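# Move side-table tablecloth to big table, restore items

## Task

Remove the tablecloth from the side table and lay it on the big table so that no part of it droops over an edge. Every item that stood on the side table must end up on the side table's uncovered top, upright as before and close to its original spot. All grippers must then release and the arms must move away. Nothing counts if it stays in place only because a robot is holding it. Arm mounts on the big table top (scene frame, metres; facing measured counter-clockwise from +x): arm1 (-0.87, +0.65, 0.72) facing -90°; arm2 (-0.87, -0.65, 0.72) facing +90°; arm3 (0.00, +0.65, 0.72) facing -90°; arm4 (0.00, -0.65, 0.72) facing +90°; arm5 (+0.87, +0.65, 0.72) facing -90°; arm6 (+0.87, -0.65, 0.72) facing +90°.

## Robot and tools

ROBOTS. There are six identical i2rt Big YAM arms, arm1 to arm6. Each has six revolute joints, a two-finger gripper and a wrist camera. The arms sit in two rows facing each other: odd arms on the y=+0.65 side face -y, even arms on the y=-0.65 side face +y, at x of -0.87, 0 and +0.87. The mounts are at z=0.72. A hand reaches roughly 1.0 m from its joint1 axis. Two fixed room cameras, cam_high and cam_low, look at the scene. Each wrist camera is named armN_cam_wrist.

FRAMES. Everything uses one shared scene frame. The origin is on the floor and +z points up. The hand point is the midpoint between the fingertips. The hand's z axis runs along the fingers, and its y axis is the direction the fingers open. Camera calibration (K, distortion, T_world_to_cam) is given in OpenCV convention. It can be slightly off, and a wrist camera's pose inherits any error in its arm's joint readings.

execute_actions. The argument actions is a list holding exactly one action, or none. An empty list only returns state and images. An action is an object keyed by arm name. Each arm has a single key, joints, which maps joint names to absolute targets. These are not offsets. Any subset of arms and joints may be given, and all motions start together.
- joint1_rad: -2.879 to 2.879. This is the base yaw; positive is counter-clockwise seen from above, and 0 points the arm where its foot faces.
- joint2_rad: 0 to 3.141. This is the shoulder; 0 points the upper arm backward, and larger values lift it up and then forward.
- joint3_rad: 0 to 3.019. This is the elbow; 0 is fully folded, and larger values open it.
- joint4_rad: -1.692 to 1.57. This is wrist pitch; positive tilts the fingers up.
- joint5_rad: -1.57 to 1.57. This swings the hand sideways; positive goes to the arm's right.
- joint6_rad: -2.094 to 2.094. This rolls the hand; positive is clockwise seen from behind.
- gripper_m: 0 to 0.093 metres. This is the fingertip gap. Each finger grips with roughly 50 to 62 N.
A joint counts as arrived within ±0.045, 0.14, 0.09, 0.055, 0.03 and 0.035 rad for joints 1 to 6, and ±0.003 m for the gripper. The joints move at different speeds, so the hand can sweep a wide curve between postures. Any unknown key or out-of-range number rejects the whole call, and nothing moves. A joint or arm you leave out may still be driving toward an earlier target.

The optional cameras argument is a list of camera names or "all". Leaving it out, passing null or passing ["all"] gives every camera; [] gives none. The pictures line lists the images in order.

wait(seconds, 0 to 10) commands nothing new. It returns the same state and images as an empty call.
zoom_image(camera, region=[x0,y0,x1,y1]) enlarges part of that camera's latest full image. The region is in pixels with (0,0) at top-left, and is at most 504x504.
read_manual(section="licences") returns only licence text.
finished_scene(scene) ends scene 1 or 2 for good and reports success. The next scene's task comes back in its result.

READING RESULTS. joint_positions gives the current joint values. joint_status tells how each commanded motion ended:
- off_target: the joint stopped short of its target and may still be pushing.
- contact_stop: the joint dropped its target and now holds where it stopped.
- time_out: the joint ran out of time. It keeps a target, perhaps clipped near its current position, and keeps pushing; it may finish on its own if the path clears. Send it its reported position to relieve the push.
- not_followed, or a 'joint command not followed' line with a cause: the self- and arm-collision check held back that arm's joint targets. The gripper part of the command still runs, and the arm may retry the withheld targets later.
on_its_own lists what a joint is doing without this call commanding it; 'held at' is its held target, not its position. A MOTOR HOT line appears from 85 °C. At 100 °C there is an OVER-TEMPERATURE FAULT: that arm goes limp and falls until it cools, and its joints show limit_stop_at_motor_heat, so resend the targets. If a result reports a stop, later motion calls in the same reply are skipped. A joint holding a load slowly sags, and tiny target changes may not move it.

CAUTIONS. Never knock rigid objects or shove them out of the work area; that fails the task. Cloth does not count. Robots pressing hard against each other fails and ends the run, and a hard hit may as well. The collision check can react late, and between arms it ignores fingers, gripper housings and wrist cameras. An arm that touches something keeps pushing, which can be forceful and can overheat motors. Holding loads also heats motors, even while idle. Avoid drops, slips and slams. Robots do not wait for one another. At the end, open every gripper and pull the arms away so nothing is supported by a robot.

Each tool is called after "Emit:" by a JSON object that holds its "name" and its "arguments", one argument or row to a line.

## Session

Emit:
{"name": "execute_actions", "arguments": {
  "actions": []
}}

Scene clock: 0.00 s.
Motor temperatures (°C, as the motors report them): arm1=[26 24 25 28 24 24] | arm2=[25 27 26 25 25 24] | arm3=[27 26 27 24 27 26] | arm4=[25 25 25 27 27 26] | arm5=[26 23 26 27 25 25] | arm6=[24 28 25 24 26 23]
arm1.joint_positions: joint1_rad=-0.011 joint2_rad=+0.438 joint3_rad=+1.470 joint4_rad=-1.529 joint5_rad=-0.007 joint6_rad=-0.017 gripper_m=+0.094
arm1.joint_status: not commanded
arm1.hand: x=-0.8580 y=+0.5255 z=+1.3056 quat_wxyz=(-0.359, -0.592, -0.626, +0.359) (m; scene frame)
arm2.joint_positions: joint1_rad=+0.009 joint2_rad=+0.453 joint3_rad=+1.468 joint4_rad=-1.540 joint5_rad=-0.003 joint6_rad=-0.006 gripper_m=+0.095
arm2.joint_status: not commanded
arm2.hand: x=-0.8707 y=-0.5269 z=+1.2843 quat_wxyz=(-0.344, +0.627, -0.597, -0.365) (m; scene frame)
arm3.joint_positions: joint1_rad=-0.016 joint2_rad=+0.447 joint3_rad=+1.481 joint4_rad=-1.545 joint5_rad=+0.011 joint6_rad=-0.002 gripper_m=+0.095
arm3.joint_status: not commanded
arm3.hand: x=-0.0041 y=+0.5309 z=+1.2929 quat_wxyz=(-0.352, -0.615, -0.605, +0.363) (m; scene frame)
arm4.joint_positions: joint1_rad=+0.005 joint2_rad=+0.450 joint3_rad=+1.481 joint4_rad=-1.523 joint5_rad=-0.013 joint6_rad=+0.009 gripper_m=+0.095
arm4.joint_status: not commanded
arm4.hand: x=-0.0164 y=-0.5307 z=+1.3684 quat_wxyz=(-0.353, +0.625, -0.586, -0.376) (m; scene frame)
arm5.joint_positions: joint1_rad=-0.006 joint2_rad=+0.454 joint3_rad=+1.482 joint4_rad=-1.533 joint5_rad=-0.005 joint6_rad=-0.003 gripper_m=+0.095
arm5.joint_status: not commanded
arm5.hand: x=+0.8696 y=+0.5267 z=+1.3332 quat_wxyz=(-0.359, -0.610, -0.608, +0.360) (m; scene frame)
arm6.joint_positions: joint1_rad=+0.002 joint2_rad=+0.455 joint3_rad=+1.453 joint4_rad=-1.534 joint5_rad=-0.012 joint6_rad=+0.011 gripper_m=+0.094
arm6.joint_status: not commanded
arm6.hand: x=+0.8687 y=-0.5189 z=+1.3095 quat_wxyz=(-0.342, +0.615, -0.615, -0.356) (m; scene frame)
pictures: arm1_cam_wrist, arm2_cam_wrist, arm3_cam_wrist, arm4_cam_wrist, arm5_cam_wrist, arm6_cam_wrist, cam_high, cam_low
Images, in order (width x height): arm1_cam_wrist 504x504, arm2_cam_wrist 504x504, arm3_cam_wrist 504x504, arm4_cam_wrist 504x504, arm5_cam_wrist 504x504, arm6_cam_wrist 504x504, cam_high 504x504, cam_low 504x504.

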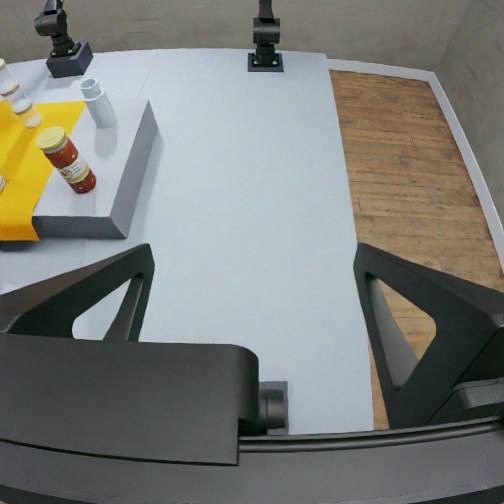

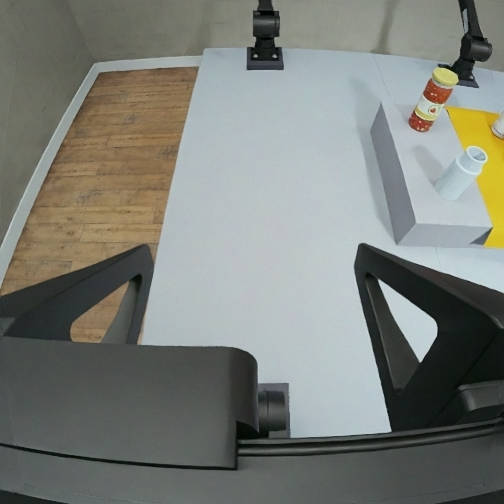

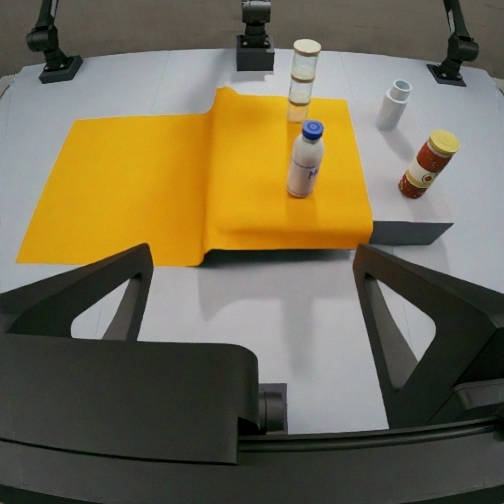

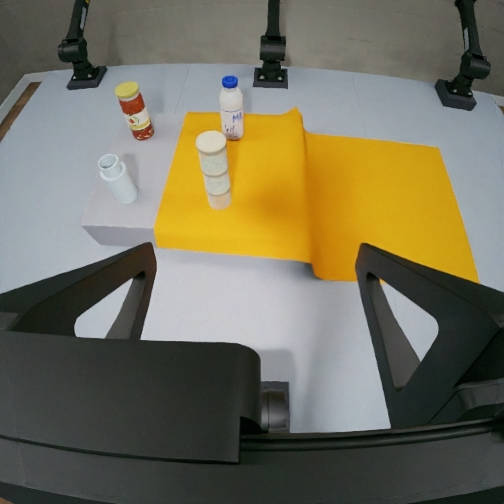

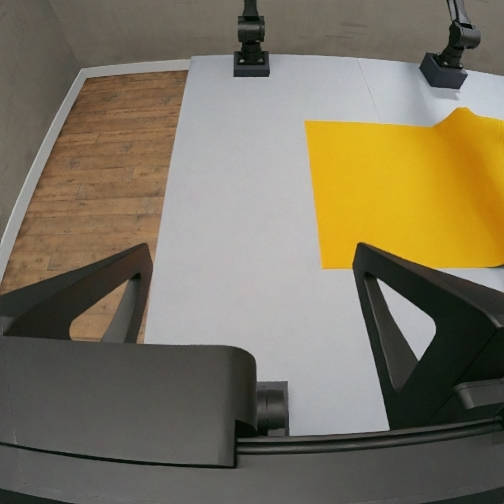

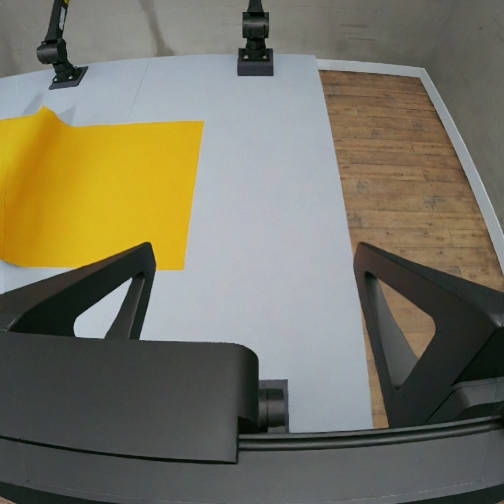

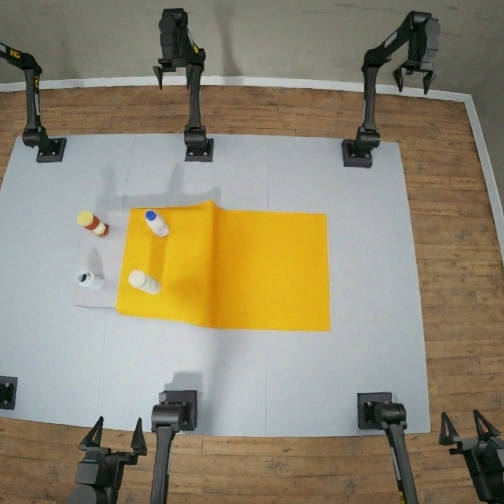

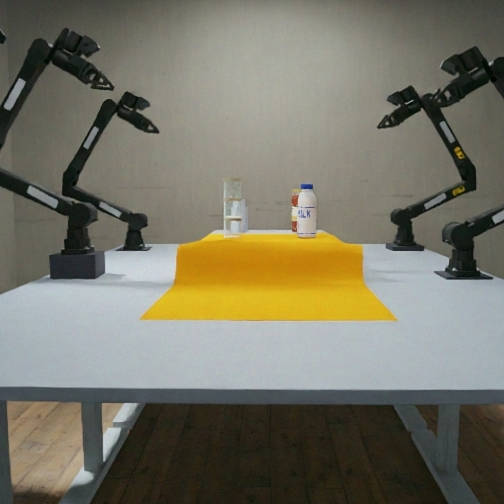

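Emit:
{"name": "zoom_image", "arguments": {
  "camera": "cam_low",
  "region": [110,150,430,330]
}}

Emit:
{"name": "zoom_image", "arguments": {
  "camera": "cam_high",
  "region": [60,130,360,430]
}}

Region (110, 150, 430, 330) of cam_low's 504x504 image, scaled by 1.575, with more detail than that image has; it fills the top 284 rows of this view, and the rest is white.

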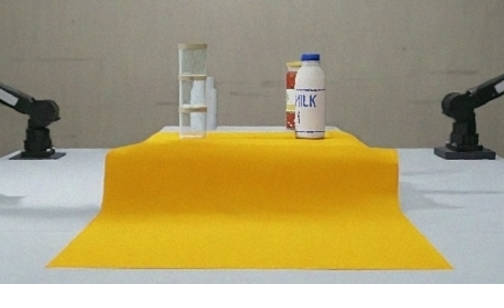

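Region (60, 130, 360, 430) of cam_high's 504x504 image, scaled by 1.680, with more detail than that image has.

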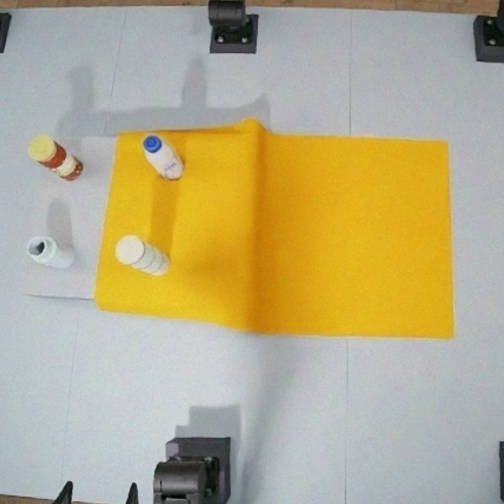

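Emit:
{"name": "execute_actions", "arguments": {
  "actions": [
    {"arm3":{"joints":{"joint1_rad":-0.241,"joint2_rad":0.8,"joint3_rad":0.358,"joint4_rad":0.17}},"arm4":{"joints":{"joint1_rad":0.218,"joint2_rad":0.8,"joint3_rad":0.226,"joint4_rad":0.3}},"arm5":{"joints":{"joint1_rad":-1.11,"joint2_rad":1.9,"joint3_rad":1.9,"joint4_rad":-1.1}},"arm6":{"joints":{"joint1_rad":1.12,"joint2_rad":1.9,"joint3_rad":1.9,"joint4_rad":-1.1}}}
  ],
  "cameras": []
}}

Emit:
{"name": "execute_actions", "arguments": {
  "actions": [
    {"arm3":{"joints":{"joint2_rad":0.928}},"arm4":{"joints":{"joint2_rad":1.366,"joint4_rad":0.74}}}
  ]
}}

Scene clock: 23.57 s.
Motor temperatures (°C, as the motors report them): arm1=[26 24 27 28 24 24] | arm2=[25 27 29 25 25 24] | arm3=[27 26 30 24 27 26] | arm4=[25 25 28 27 27 26] | arm5=[26 24 30 28 25 25] | arm6=[24 29 27 24 26 23]
arm1.joint_positions: joint1_rad=-0.011 joint2_rad=+0.438 joint3_rad=+1.470 joint4_rad=-1.529 joint5_rad=-0.007 joint6_rad=-0.017 gripper_m=+0.094
arm1.joint_status: not commanded
arm1.hand: x=-0.8580 y=+0.5255 z=+1.3056 quat_wxyz=(-0.359, -0.592, -0.626, +0.359) (m; scene frame)
arm2.joint_positions: joint1_rad=+0.009 joint2_rad=+0.453 joint3_rad=+1.468 joint4_rad=-1.540 joint5_rad=-0.003 joint6_rad=-0.006 gripper_m=+0.095
arm2.joint_status: not commanded
arm2.hand: x=-0.8707 y=-0.5269 z=+1.2843 quat_wxyz=(-0.344, +0.627, -0.597, -0.365) (m; scene frame)
arm3.joint_positions: joint1_rad=-0.234 joint2_rad=+0.811 joint3_rad=+0.353 joint4_rad=+0.145 joint5_rad=+0.011 joint6_rad=-0.002 gripper_m=+0.095
arm3.joint_status: all done
arm3.hand: x=-0.0902 y=+0.2741 z=+0.9370 quat_wxyz=(-0.362, -0.635, -0.500, +0.464) (m; scene frame)
arm4.joint_positions: joint1_rad=+0.208 joint2_rad=+0.813 joint3_rad=+0.221 joint4_rad=+0.277 joint5_rad=-0.013 joint6_rad=+0.009 gripper_m=+0.095
arm4.joint_status: all done
arm4.hand: x=-0.0966 y=-0.3018 z=+0.9636 quat_wxyz=(-0.357, +0.644, -0.490, -0.468) (m; scene frame)
arm5.joint_positions: joint1_rad=-1.116 joint2_rad=+1.890 joint3_rad=+1.863 joint4_rad=-1.106 joint5_rad=-0.005 joint6_rad=-0.003 gripper_m=+0.095
arm5.joint_status: all done
arm5.hand: x=+0.2484 y=+0.3483 z=+1.0034 quat_wxyz=(-0.051, -0.951, -0.220, +0.211) (m; scene frame)
arm6.joint_positions: joint1_rad=+1.128 joint2_rad=+1.895 joint3_rad=+1.863 joint4_rad=-1.100 joint5_rad=-0.013 joint6_rad=+0.011 gripper_m=+0.094
arm6.joint_status: all done
arm6.hand: x=+0.2427 y=-0.3557 z=+0.9895 quat_wxyz=(-0.039, +0.952, -0.217, -0.214) (m; scene frame)
pictures: none
No camera images: the call's "cameras" was empty. Leave "cameras" out to get every camera's image.

Scene clock: 24.87 s.
Motor temperatures (°C, as the motors report them): arm1=[26 24 27 28 24 24] | arm2=[25 27 29 25 25 24] | arm3=[27 26 31 24 27 26] | arm4=[25 25 28 27 27 26] | arm5=[26 25 30 28 25 25] | arm6=[24 29 28 24 26 23]
arm1.joint_positions: joint1_rad=-0.011 joint2_rad=+0.438 joint3_rad=+1.470 joint4_rad=-1.529 joint5_rad=-0.007 joint6_rad=-0.017 gripper_m=+0.094
arm1.joint_status: not commanded
arm1.hand: x=-0.8580 y=+0.5255 z=+1.3056 quat_wxyz=(-0.359, -0.592, -0.626, +0.359) (m; scene frame)
arm2.joint_positions: joint1_rad=+0.009 joint2_rad=+0.453 joint3_rad=+1.468 joint4_rad=-1.540 joint5_rad=-0.003 joint6_rad=-0.006 gripper_m=+0.095
arm2.joint_status: not commanded
arm2.hand: x=-0.8707 y=-0.5269 z=+1.2843 quat_wxyz=(-0.344, +0.627, -0.597, -0.365) (m; scene frame)
arm3.joint_positions: joint1_rad=-0.234 joint2_rad=+0.930 joint3_rad=+0.353 joint4_rad=+0.150 joint5_rad=+0.011 joint6_rad=-0.002 gripper_m=+0.095
arm3.joint_status: all done
arm3.hand: x=-0.0918 y=+0.2672 z=+0.8942 quat_wxyz=(-0.333, -0.660, -0.521, +0.427) (m; scene frame)
arm4.joint_positions: joint1_rad=+0.208 joint2_rad=+1.358 joint3_rad=+0.221 joint4_rad=+0.717 joint5_rad=-0.013 joint6_rad=+0.009 gripper_m=+0.095
arm4.joint_status: all done
arm4.hand: x=-0.1035 y=-0.2706 z=+0.8689 quat_wxyz=(-0.331, +0.667, -0.508, -0.433) (m; scene frame)
arm5.joint_positions: joint1_rad=-1.116 joint2_rad=+1.890 joint3_rad=+1.863 joint4_rad=-1.106 joint5_rad=-0.005 joint6_rad=-0.003 gripper_m=+0.095
arm5.joint_status: not commanded
arm5.hand: x=+0.2484 y=+0.3483 z=+1.0034 quat_wxyz=(-0.051, -0.951, -0.220, +0.211) (m; scene frame)
arm6.joint_positions: joint1_rad=+1.128 joint2_rad=+1.895 joint3_rad=+1.863 joint4_rad=-1.100 joint5_rad=-0.013 joint6_rad=+0.011 gripper_m=+0.094
arm6.joint_status: not commanded
arm6.hand: x=+0.2427 y=-0.3557 z=+0.9895 quat_wxyz=(-0.039, +0.952, -0.217, -0.214) (m; scene frame)
pictures: arm1_cam_wrist, arm2_cam_wrist, arm3_cam_wrist, arm4_cam_wrist, arm5_cam_wrist, arm6_cam_wrist, cam_high, cam_low
camera_calibration (this result's frames):
arm3_cam_wrist: T_world_to_cam=[[-0.976038, 0.217587, 0.00235359, -0.153273], [0.187655, 0.847147, -0.49712, 0.236602], [-0.110161, -0.484766, -0.867679, 1.01653], [0, 0, 0, 1]] pos_world=[-0.0820171, 0.325695, 1.00001]
arm4_cam_wrist: T_world_to_cam=[[0.960934, 0.276737, -0.00468556, 0.176557], [0.238234, -0.83562, -0.494958, 0.23085], [-0.140888, 0.474506, -0.868904, 0.991934], [0, 0, 0, 1]] pos_world=[-0.0849041, -0.326635, 0.976984]
arm5_cam_wrist: T_world_to_cam=[[-0.423221, 0.905972, -0.00997194, -0.198494], [0.890394, 0.417929, 0.180372, -0.538093], [0.167579, 0.0674582, -0.983548, 1.03756], [0, 0, 0, 1]] pos_world=[0.221234, 0.334722, 1.11557]
arm6_cam_wrist: T_world_to_cam=[[0.4308, 0.902175, -0.022174, 0.236777], [0.887661, -0.419183, 0.190639, -0.547599], [0.162695, -0.10181, -0.98141, 1.02049], [0, 0, 0, 1]] pos_world=[0.218052, -0.339263, 1.11116]
Images, in order (width x height): arm1_cam_wrist 504x504, arm2_cam_wrist 504x504, arm3_cam_wrist 504x504, arm4_cam_wrist 504x504, arm5_cam_wrist 504x504, arm6_cam_wrist 504x504, cam_high 504x504, cam_low 504x504.

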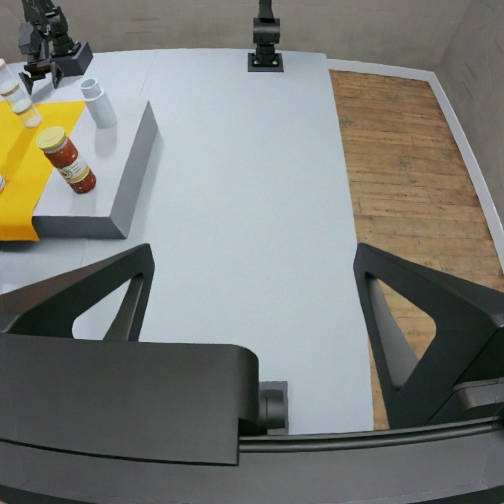

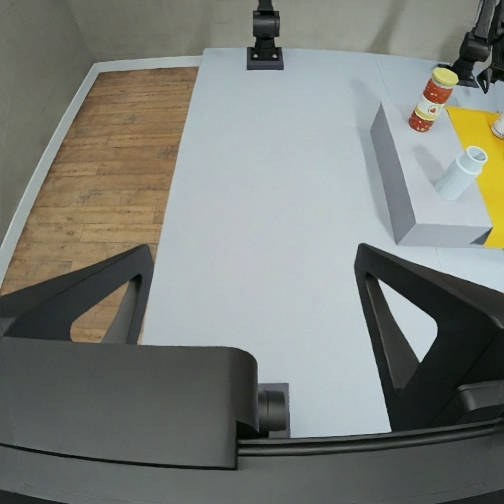

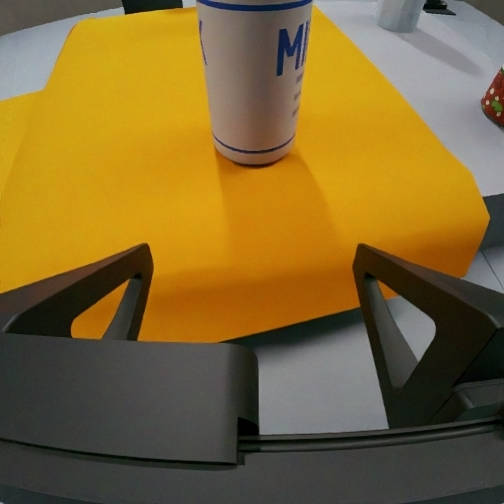

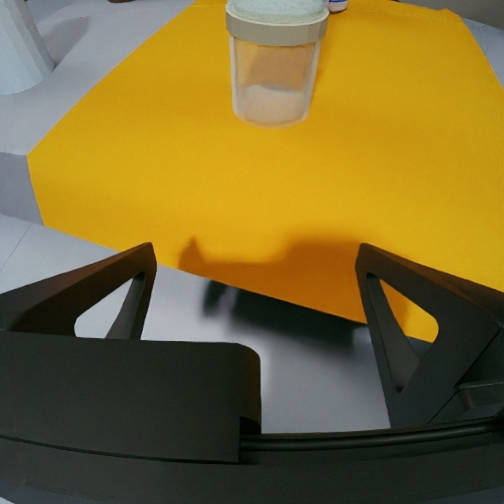

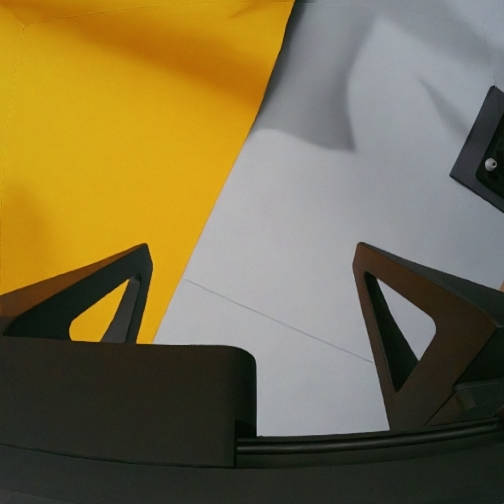

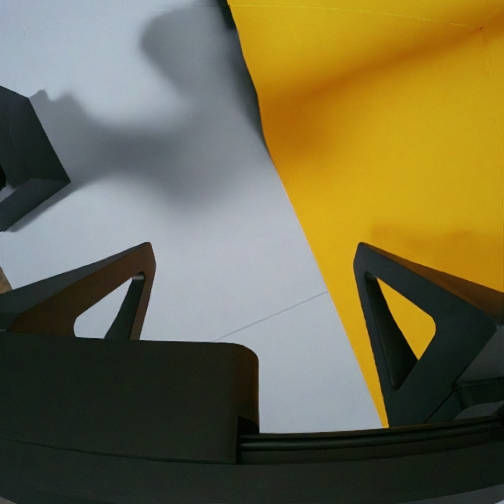

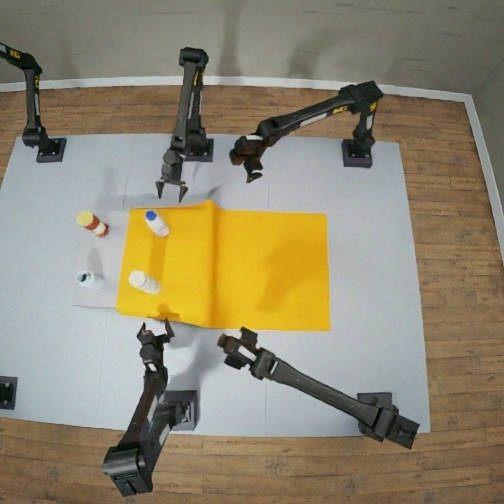

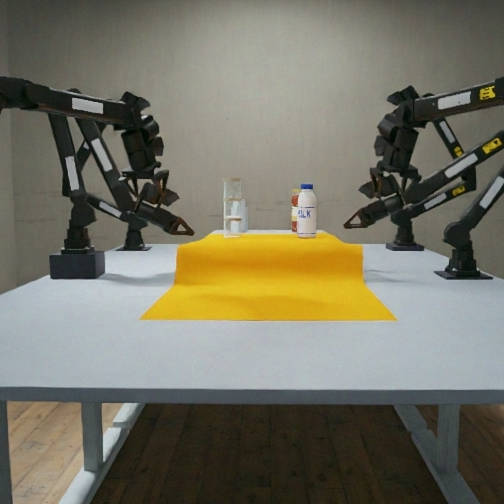

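Emit:
{"name": "execute_actions", "arguments": {
  "actions": [
    {"arm3":{"joints":{"joint2_rad":1.225,"joint3_rad":0.475,"joint4_rad":0.48}},"arm4":{"joints":{"joint1_rad":0.175,"joint2_rad":1.515,"joint3_rad":0.405,"joint4_rad":0.84}},"arm5":{"joints":{"joint1_rad":-1.25,"joint2_rad":2.36,"joint3_rad":2.25,"joint4_rad":-0.86,"joint5_rad":-0.6,"joint6_rad":-0.75}},"arm6":{"joints":{"joint1_rad":1.25,"joint2_rad":2.36,"joint3_rad":2.25,"joint4_rad":-0.86,"joint5_rad":0.6,"joint6_rad":0.75}}}
  ]
}}

Scene clock: 37.10 s.
Motor temperatures (°C, as the motors report them): arm1=[26 24 28 28 24 24] | arm2=[25 27 29 25 25 24] | arm3=[27 26 32 24 27 26] | arm4=[25 25 28 27 27 26] | arm5=[26 27 35 28 25 25] | arm6=[24 31 31 24 26 23]
arm1.joint_positions: joint1_rad=-0.011 joint2_rad=+0.438 joint3_rad=+1.470 joint4_rad=-1.529 joint5_rad=-0.007 joint6_rad=-0.017 gripper_m=+0.094
arm1.joint_status: not commanded
arm1.hand: x=-0.8580 y=+0.5255 z=+1.3056 quat_wxyz=(-0.359, -0.592, -0.626, +0.359) (m; scene frame)
arm2.joint_positions: joint1_rad=+0.009 joint2_rad=+0.453 joint3_rad=+1.468 joint4_rad=-1.540 joint5_rad=-0.003 joint6_rad=-0.006 gripper_m=+0.095
arm2.joint_status: not commanded
arm2.hand: x=-0.8707 y=-0.5269 z=+1.2843 quat_wxyz=(-0.344, +0.627, -0.597, -0.365) (m; scene frame)
arm3.joint_positions: joint1_rad=-0.234 joint2_rad=+1.223 joint3_rad=+0.436 joint4_rad=+0.455 joint5_rad=+0.011 joint6_rad=-0.002 gripper_m=+0.095
arm3.joint_status: all done
arm3.hand: x=-0.1066 y=+0.2037 z=+0.8890 quat_wxyz=(-0.358, -0.639, -0.504, +0.458) (m; scene frame)
arm4.joint_positions: joint1_rad=+0.187 joint2_rad=+1.508 joint3_rad=+0.384 joint4_rad=+0.821 joint5_rad=-0.013 joint6_rad=+0.009 gripper_m=+0.095
arm4.joint_status: all done
arm4.hand: x=-0.1131 y=-0.1984 z=+0.8959 quat_wxyz=(-0.365, +0.636, -0.494, -0.468) (m; scene frame)
arm5.joint_positions: joint1_rad=-1.254 joint2_rad=+2.360 joint3_rad=+2.203 joint4_rad=-0.879 joint5_rad=-0.598 joint6_rad=-0.741 gripper_m=+0.095
arm5.joint_status: all done
arm5.hand: x=+0.1141 y=+0.3035 z=+0.8713 quat_wxyz=(-0.224, -0.757, -0.531, +0.308) (m; scene frame)
arm6.joint_positions: joint1_rad=+1.258 joint2_rad=+2.360 joint3_rad=+2.205 joint4_rad=-0.873 joint5_rad=+0.599 joint6_rad=+0.734 gripper_m=+0.094
arm6.joint_status: all done
arm6.hand: x=+0.1119 y=-0.3042 z=+0.8619 quat_wxyz=(-0.222, +0.758, -0.528, -0.310) (m; scene frame)
pictures: arm1_cam_wrist, arm2_cam_wrist, arm3_cam_wrist, arm4_cam_wrist, arm5_cam_wrist, arm6_cam_wrist, cam_high, cam_low
camera_calibration (this result's frames):
arm3_cam_wrist: T_world_to_cam=[[-0.975957, 0.217941, 0.0032716, -0.154773], [0.176084, 0.797189, -0.57748, 0.370904], [-0.128465, -0.563019, -0.816398, 0.947966], [0, 0, 0, 1]] pos_world=[-0.094582, 0.271774, 0.988614]
arm4_cam_wrist: T_world_to_cam=[[0.965897, 0.25892, -0.00213651, 0.160701], [0.2072, -0.777851, -0.593309, 0.402937], [-0.155281, 0.572633, -0.804972, 0.94036], [0, 0, 0, 1]] pos_world=[-0.0926888, -0.266664, 0.996373]
arm5_cam_wrist: T_world_to_cam=[[-0.936432, 0.349932, -0.0253521, 0.0246602], [0.349311, 0.923135, -0.160633, -0.170411], [-0.0328073, -0.159278, -0.986688, 1.02754], [0, 0, 0, 1]] pos_world=[0.11633, 0.312347, 0.98711]
arm6_cam_wrist: T_world_to_cam=[[0.939588, 0.342249, 0.00628014, -0.00802725], [0.33917, -0.928343, -0.152126, -0.183708], [-0.046235, 0.145066, -0.988341, 1.02626], [0, 0, 0, 1]] pos_world=[0.1173, -0.316672, 0.986397]
Images, in order (width x height): arm1_cam_wrist 504x504, arm2_cam_wrist 504x504, arm3_cam_wrist 504x504, arm4_cam_wrist 504x504, arm5_cam_wrist 504x504, arm6_cam_wrist 504x504, cam_high 504x504, cam_low 504x504.

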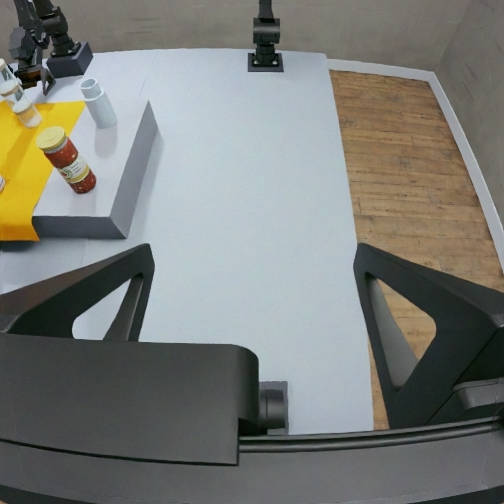

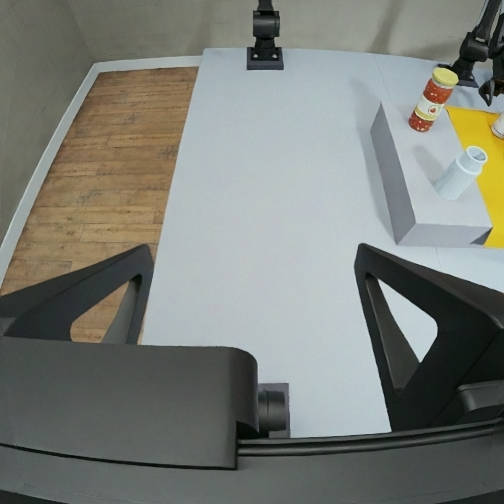

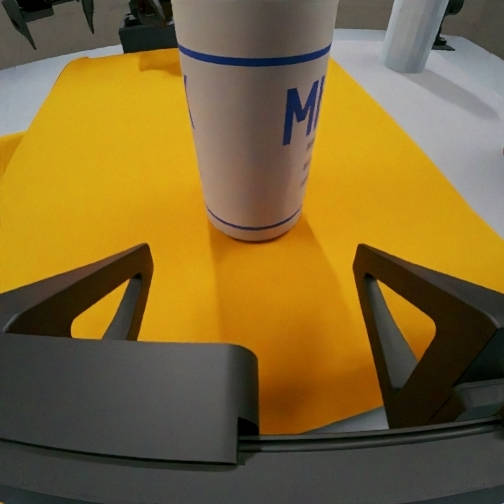

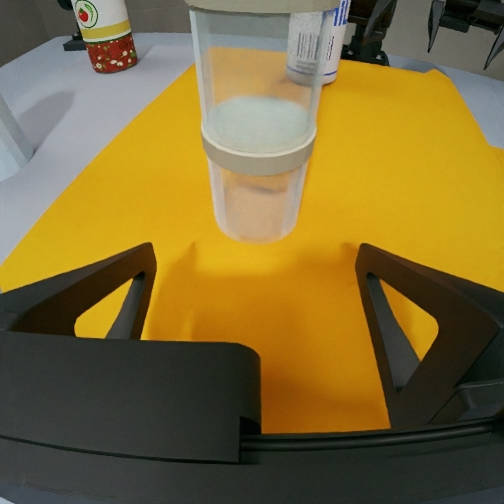

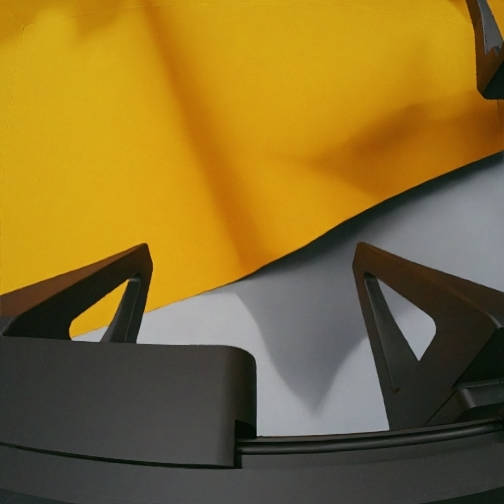

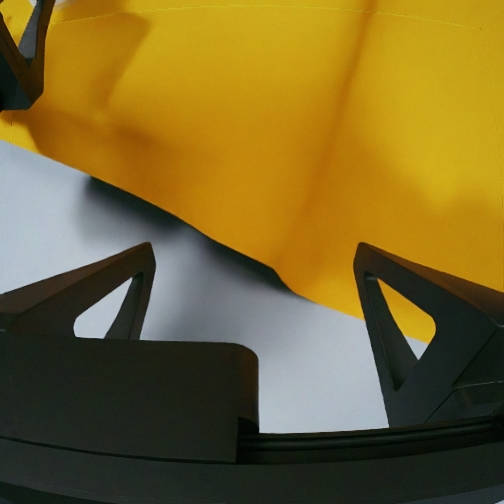

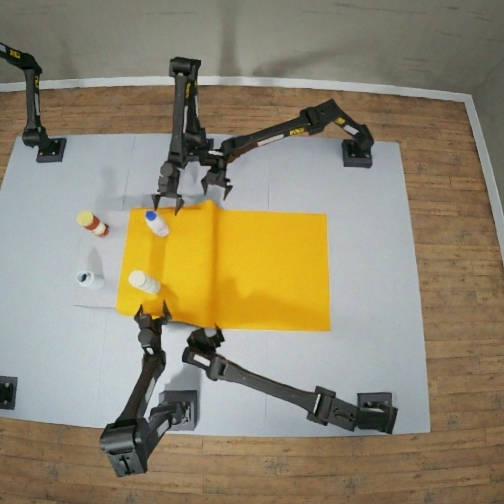

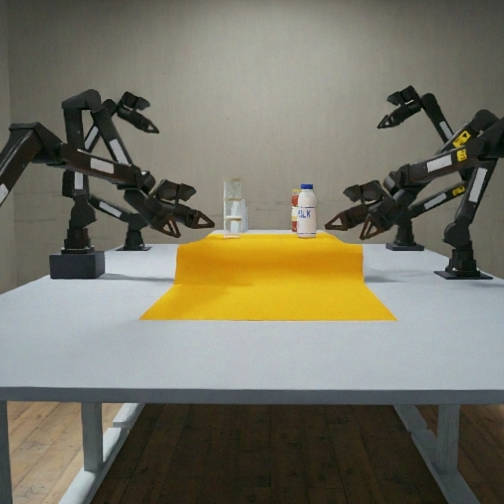

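Emit:
{"name": "execute_actions", "arguments": {
  "actions": [
    {"arm3":{"joints":{"joint2_rad":1.454,"joint3_rad":0.68,"joint4_rad":0.53}},"arm4":{"joints":{"joint2_rad":1.74,"joint3_rad":0.625,"joint4_rad":0.85}},"arm5":{"joints":{"joint2_rad":2.434,"joint3_rad":2.09,"joint4_rad":-0.63}},"arm6":{"joints":{"joint2_rad":2.42,"joint3_rad":2.09,"joint4_rad":-0.64}}}
  ],
  "cameras": []
}}

Emit:
{"name": "execute_actions", "arguments": {
  "actions": [
    {"arm5":{"joints":{"joint1_rad":-1.205}},"arm6":{"joints":{"joint1_rad":1.21}}}
  ]
}}

Scene clock: 44.83 s.
Motor temperatures (°C, as the motors report them): arm1=[26 24 28 28 24 24] | arm2=[25 27 30 25 25 24] | arm3=[27 26 34 25 27 26] | arm4=[25 26 28 27 27 26] | arm5=[26 30 36 28 25 25] | arm6=[24 32 32 24 26 23]
arm1.joint_positions: joint1_rad=-0.011 joint2_rad=+0.438 joint3_rad=+1.470 joint4_rad=-1.529 joint5_rad=-0.007 joint6_rad=-0.017 gripper_m=+0.094
arm1.joint_status: not commanded
arm1.hand: x=-0.8580 y=+0.5255 z=+1.3056 quat_wxyz=(-0.359, -0.592, -0.626, +0.359) (m; scene frame)
arm2.joint_positions: joint1_rad=+0.009 joint2_rad=+0.453 joint3_rad=+1.468 joint4_rad=-1.540 joint5_rad=-0.003 joint6_rad=-0.006 gripper_m=+0.095
arm2.joint_status: not commanded
arm2.hand: x=-0.8707 y=-0.5269 z=+1.2843 quat_wxyz=(-0.344, +0.627, -0.597, -0.365) (m; scene frame)
arm3.joint_positions: joint1_rad=-0.234 joint2_rad=+1.449 joint3_rad=+0.644 joint4_rad=+0.509 joint5_rad=+0.011 joint6_rad=-0.002 gripper_m=+0.095
arm3.joint_status: all done
arm3.hand: x=-0.1258 y=+0.1215 z=+0.8976 quat_wxyz=(-0.367, -0.631, -0.497, +0.469) (m; scene frame)
arm4.joint_positions: joint1_rad=+0.187 joint2_rad=+1.732 joint3_rad=+0.598 joint4_rad=+0.828 joint5_rad=-0.013 joint6_rad=+0.009 gripper_m=+0.095
arm4.joint_status: all done
arm4.hand: x=-0.1318 y=-0.1204 z=+0.8742 quat_wxyz=(-0.364, +0.636, -0.494, -0.467) (m; scene frame)
arm5.joint_positions: joint1_rad=-1.254 joint2_rad=+2.443 joint3_rad=+2.079 joint4_rad=-0.654 joint5_rad=-0.599 joint6_rad=-0.742 gripper_m=+0.095
arm5.joint_status: all done
arm5.hand: x=+0.1141 y=+0.3033 z=+0.7705 quat_wxyz=(-0.222, -0.753, -0.533, +0.316) (m; scene frame)
arm6.joint_positions: joint1_rad=+1.258 joint2_rad=+2.428 joint3_rad=+2.079 joint4_rad=-0.657 joint5_rad=+0.599 joint6_rad=+0.735 gripper_m=+0.094
arm6.joint_status: all done
arm6.hand: x=+0.1123 y=-0.3046 z=+0.7709 quat_wxyz=(-0.219, +0.754, -0.530, -0.320) (m; scene frame)
pictures: none
No camera images: the call's "cameras" was empty. Leave "cameras" out to get every camera's image.

Scene clock: 45.73 s.
Motor temperatures (°C, as the motors report them): arm1=[26 24 28 28 24 24] | arm2=[25 27 30 25 25 24] | arm3=[27 26 34 25 27 26] | arm4=[25 26 28 27 27 26] | arm5=[26 30 36 28 25 25] | arm6=[24 32 32 24 26 23]
arm1.joint_positions: joint1_rad=-0.011 joint2_rad=+0.438 joint3_rad=+1.470 joint4_rad=-1.529 joint5_rad=-0.007 joint6_rad=-0.017 gripper_m=+0.094
arm1.joint_status: not commanded
arm1.hand: x=-0.8580 y=+0.5255 z=+1.3056 quat_wxyz=(-0.359, -0.592, -0.626, +0.359) (m; scene frame)
arm2.joint_positions: joint1_rad=+0.009 joint2_rad=+0.453 joint3_rad=+1.468 joint4_rad=-1.540 joint5_rad=-0.003 joint6_rad=-0.006 gripper_m=+0.095
arm2.joint_status: not commanded
arm2.hand: x=-0.8707 y=-0.5269 z=+1.2843 quat_wxyz=(-0.344, +0.627, -0.597, -0.365) (m; scene frame)
arm3.joint_positions: joint1_rad=-0.234 joint2_rad=+1.449 joint3_rad=+0.644 joint4_rad=+0.509 joint5_rad=+0.011 joint6_rad=-0.002 gripper_m=+0.095
arm3.joint_status: not commanded
arm3.hand: x=-0.1258 y=+0.1215 z=+0.8976 quat_wxyz=(-0.367, -0.631, -0.497, +0.469) (m; scene frame)
arm4.joint_positions: joint1_rad=+0.187 joint2_rad=+1.732 joint3_rad=+0.598 joint4_rad=+0.828 joint5_rad=-0.013 joint6_rad=+0.009 gripper_m=+0.095
arm4.joint_status: not commanded
arm4.hand: x=-0.1318 y=-0.1204 z=+0.8742 quat_wxyz=(-0.364, +0.636, -0.494, -0.467) (m; scene frame)
arm5.joint_positions: joint1_rad=-1.203 joint2_rad=+2.443 joint3_rad=+2.079 joint4_rad=-0.654 joint5_rad=-0.599 joint6_rad=-0.742 gripper_m=+0.095
arm5.joint_status: all done
arm5.hand: x=+0.1326 y=+0.2654 z=+0.7705 quat_wxyz=(-0.230, -0.739, -0.552, +0.310) (m; scene frame)
arm6.joint_positions: joint1_rad=+1.209 joint2_rad=+2.428 joint3_rad=+2.079 joint4_rad=-0.657 joint5_rad=+0.599 joint6_rad=+0.735 gripper_m=+0.094
arm6.joint_status: all done
arm6.hand: x=+0.1299 y=-0.2683 z=+0.7708 quat_wxyz=(-0.227, +0.741, -0.548, -0.314) (m; scene frame)
pictures: arm1_cam_wrist, arm2_cam_wrist, arm3_cam_wrist, arm4_cam_wrist, arm5_cam_wrist, arm6_cam_wrist, cam_high, cam_low
camera_calibration (this result's frames):
arm3_cam_wrist: T_world_to_cam=[[-0.975921, 0.218095, 0.00360719, -0.155922], [0.171291, 0.77651, -0.606376, 0.472616], [-0.135049, -0.591157, -0.79517, 0.889794], [0, 0, 0, 1]] pos_world=[-0.112956, 0.193023, 0.994683]
arm4_cam_wrist: T_world_to_cam=[[0.965911, 0.258864, -0.00221603, 0.158547], [0.207641, -0.779836, -0.590543, 0.45199], [-0.154599, 0.569952, -0.807003, 0.876926], [0, 0, 0, 1]] pos_world=[-0.111422, -0.18837, 0.974953]
arm5_cam_wrist: T_world_to_cam=[[-0.953568, 0.300981, -0.0108395, 0.0568603], [0.298274, 0.938781, -0.172403, -0.146247], [-0.0417142, -0.167632, -0.984967, 0.92476], [0, 0, 0, 1]] pos_world=[0.136417, 0.275199, 0.886261]
arm6_cam_wrist: T_world_to_cam=[[0.955252, 0.295595, -0.0108525, -0.0379573], [0.289839, -0.942714, -0.165175, -0.157663], [-0.0590557, 0.154638, -0.986205, 0.934403], [0, 0, 0, 1]] pos_world=[0.137138, -0.281906, 0.895059]
Images, in order (width x height): arm1_cam_wrist 504x504, arm2_cam_wrist 504x504, arm3_cam_wrist 504x504, arm4_cam_wrist 504x504, arm5_cam_wrist 504x504, arm6_cam_wrist 504x504, cam_high 504x504, cam_low 504x504.

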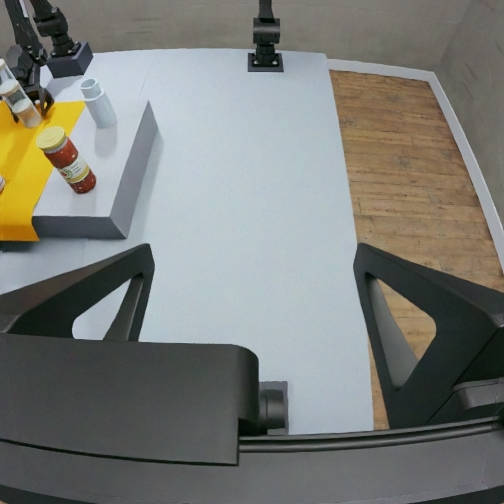

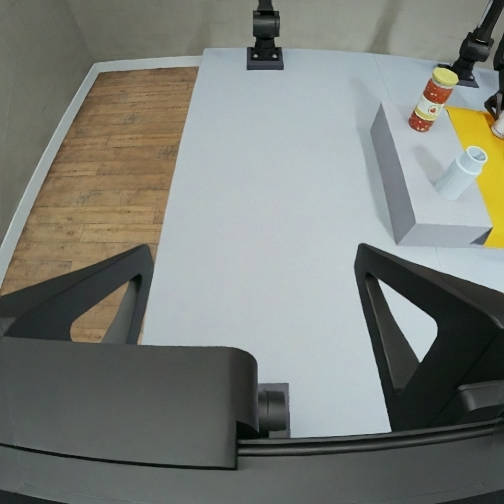

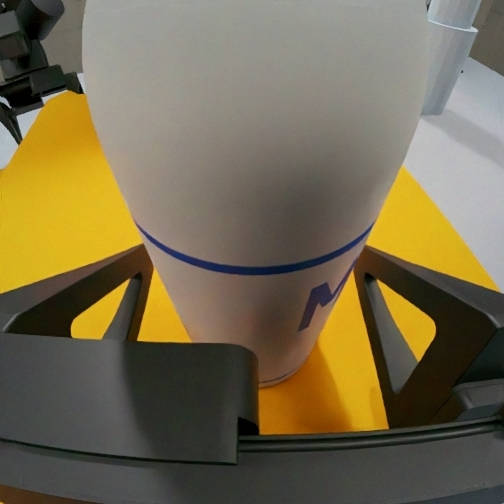

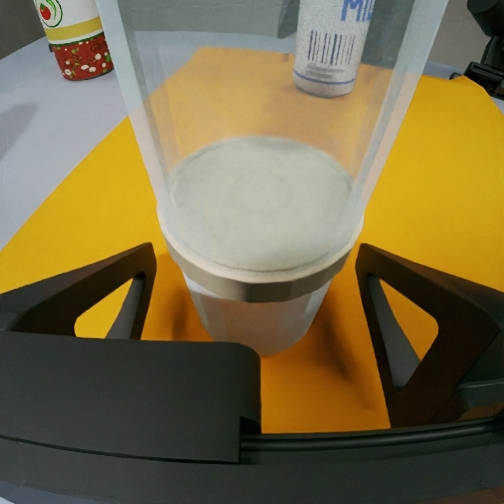

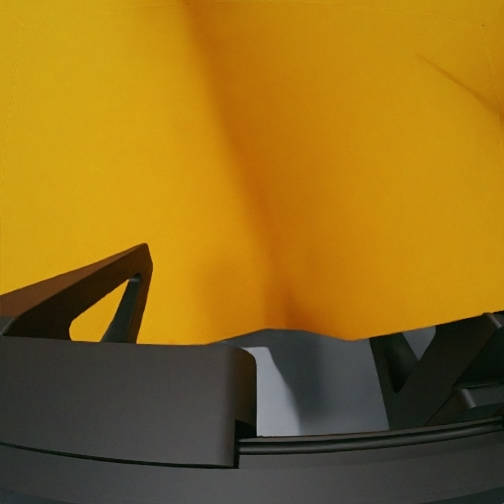

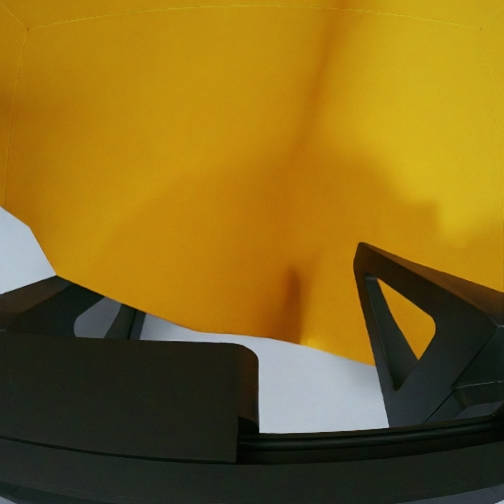

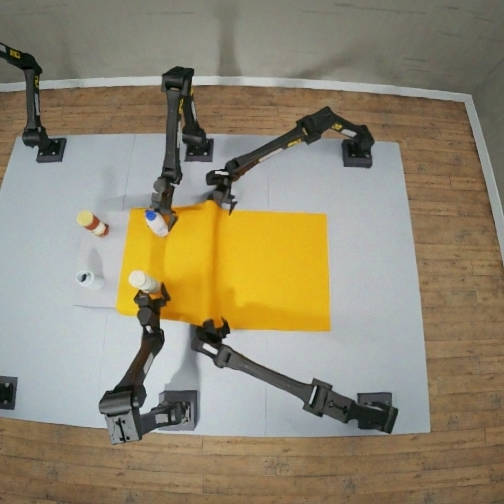

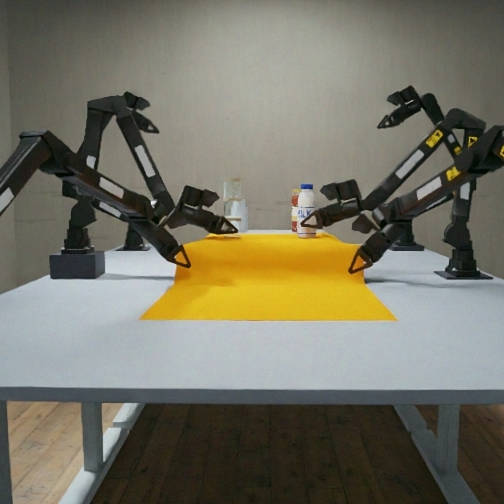

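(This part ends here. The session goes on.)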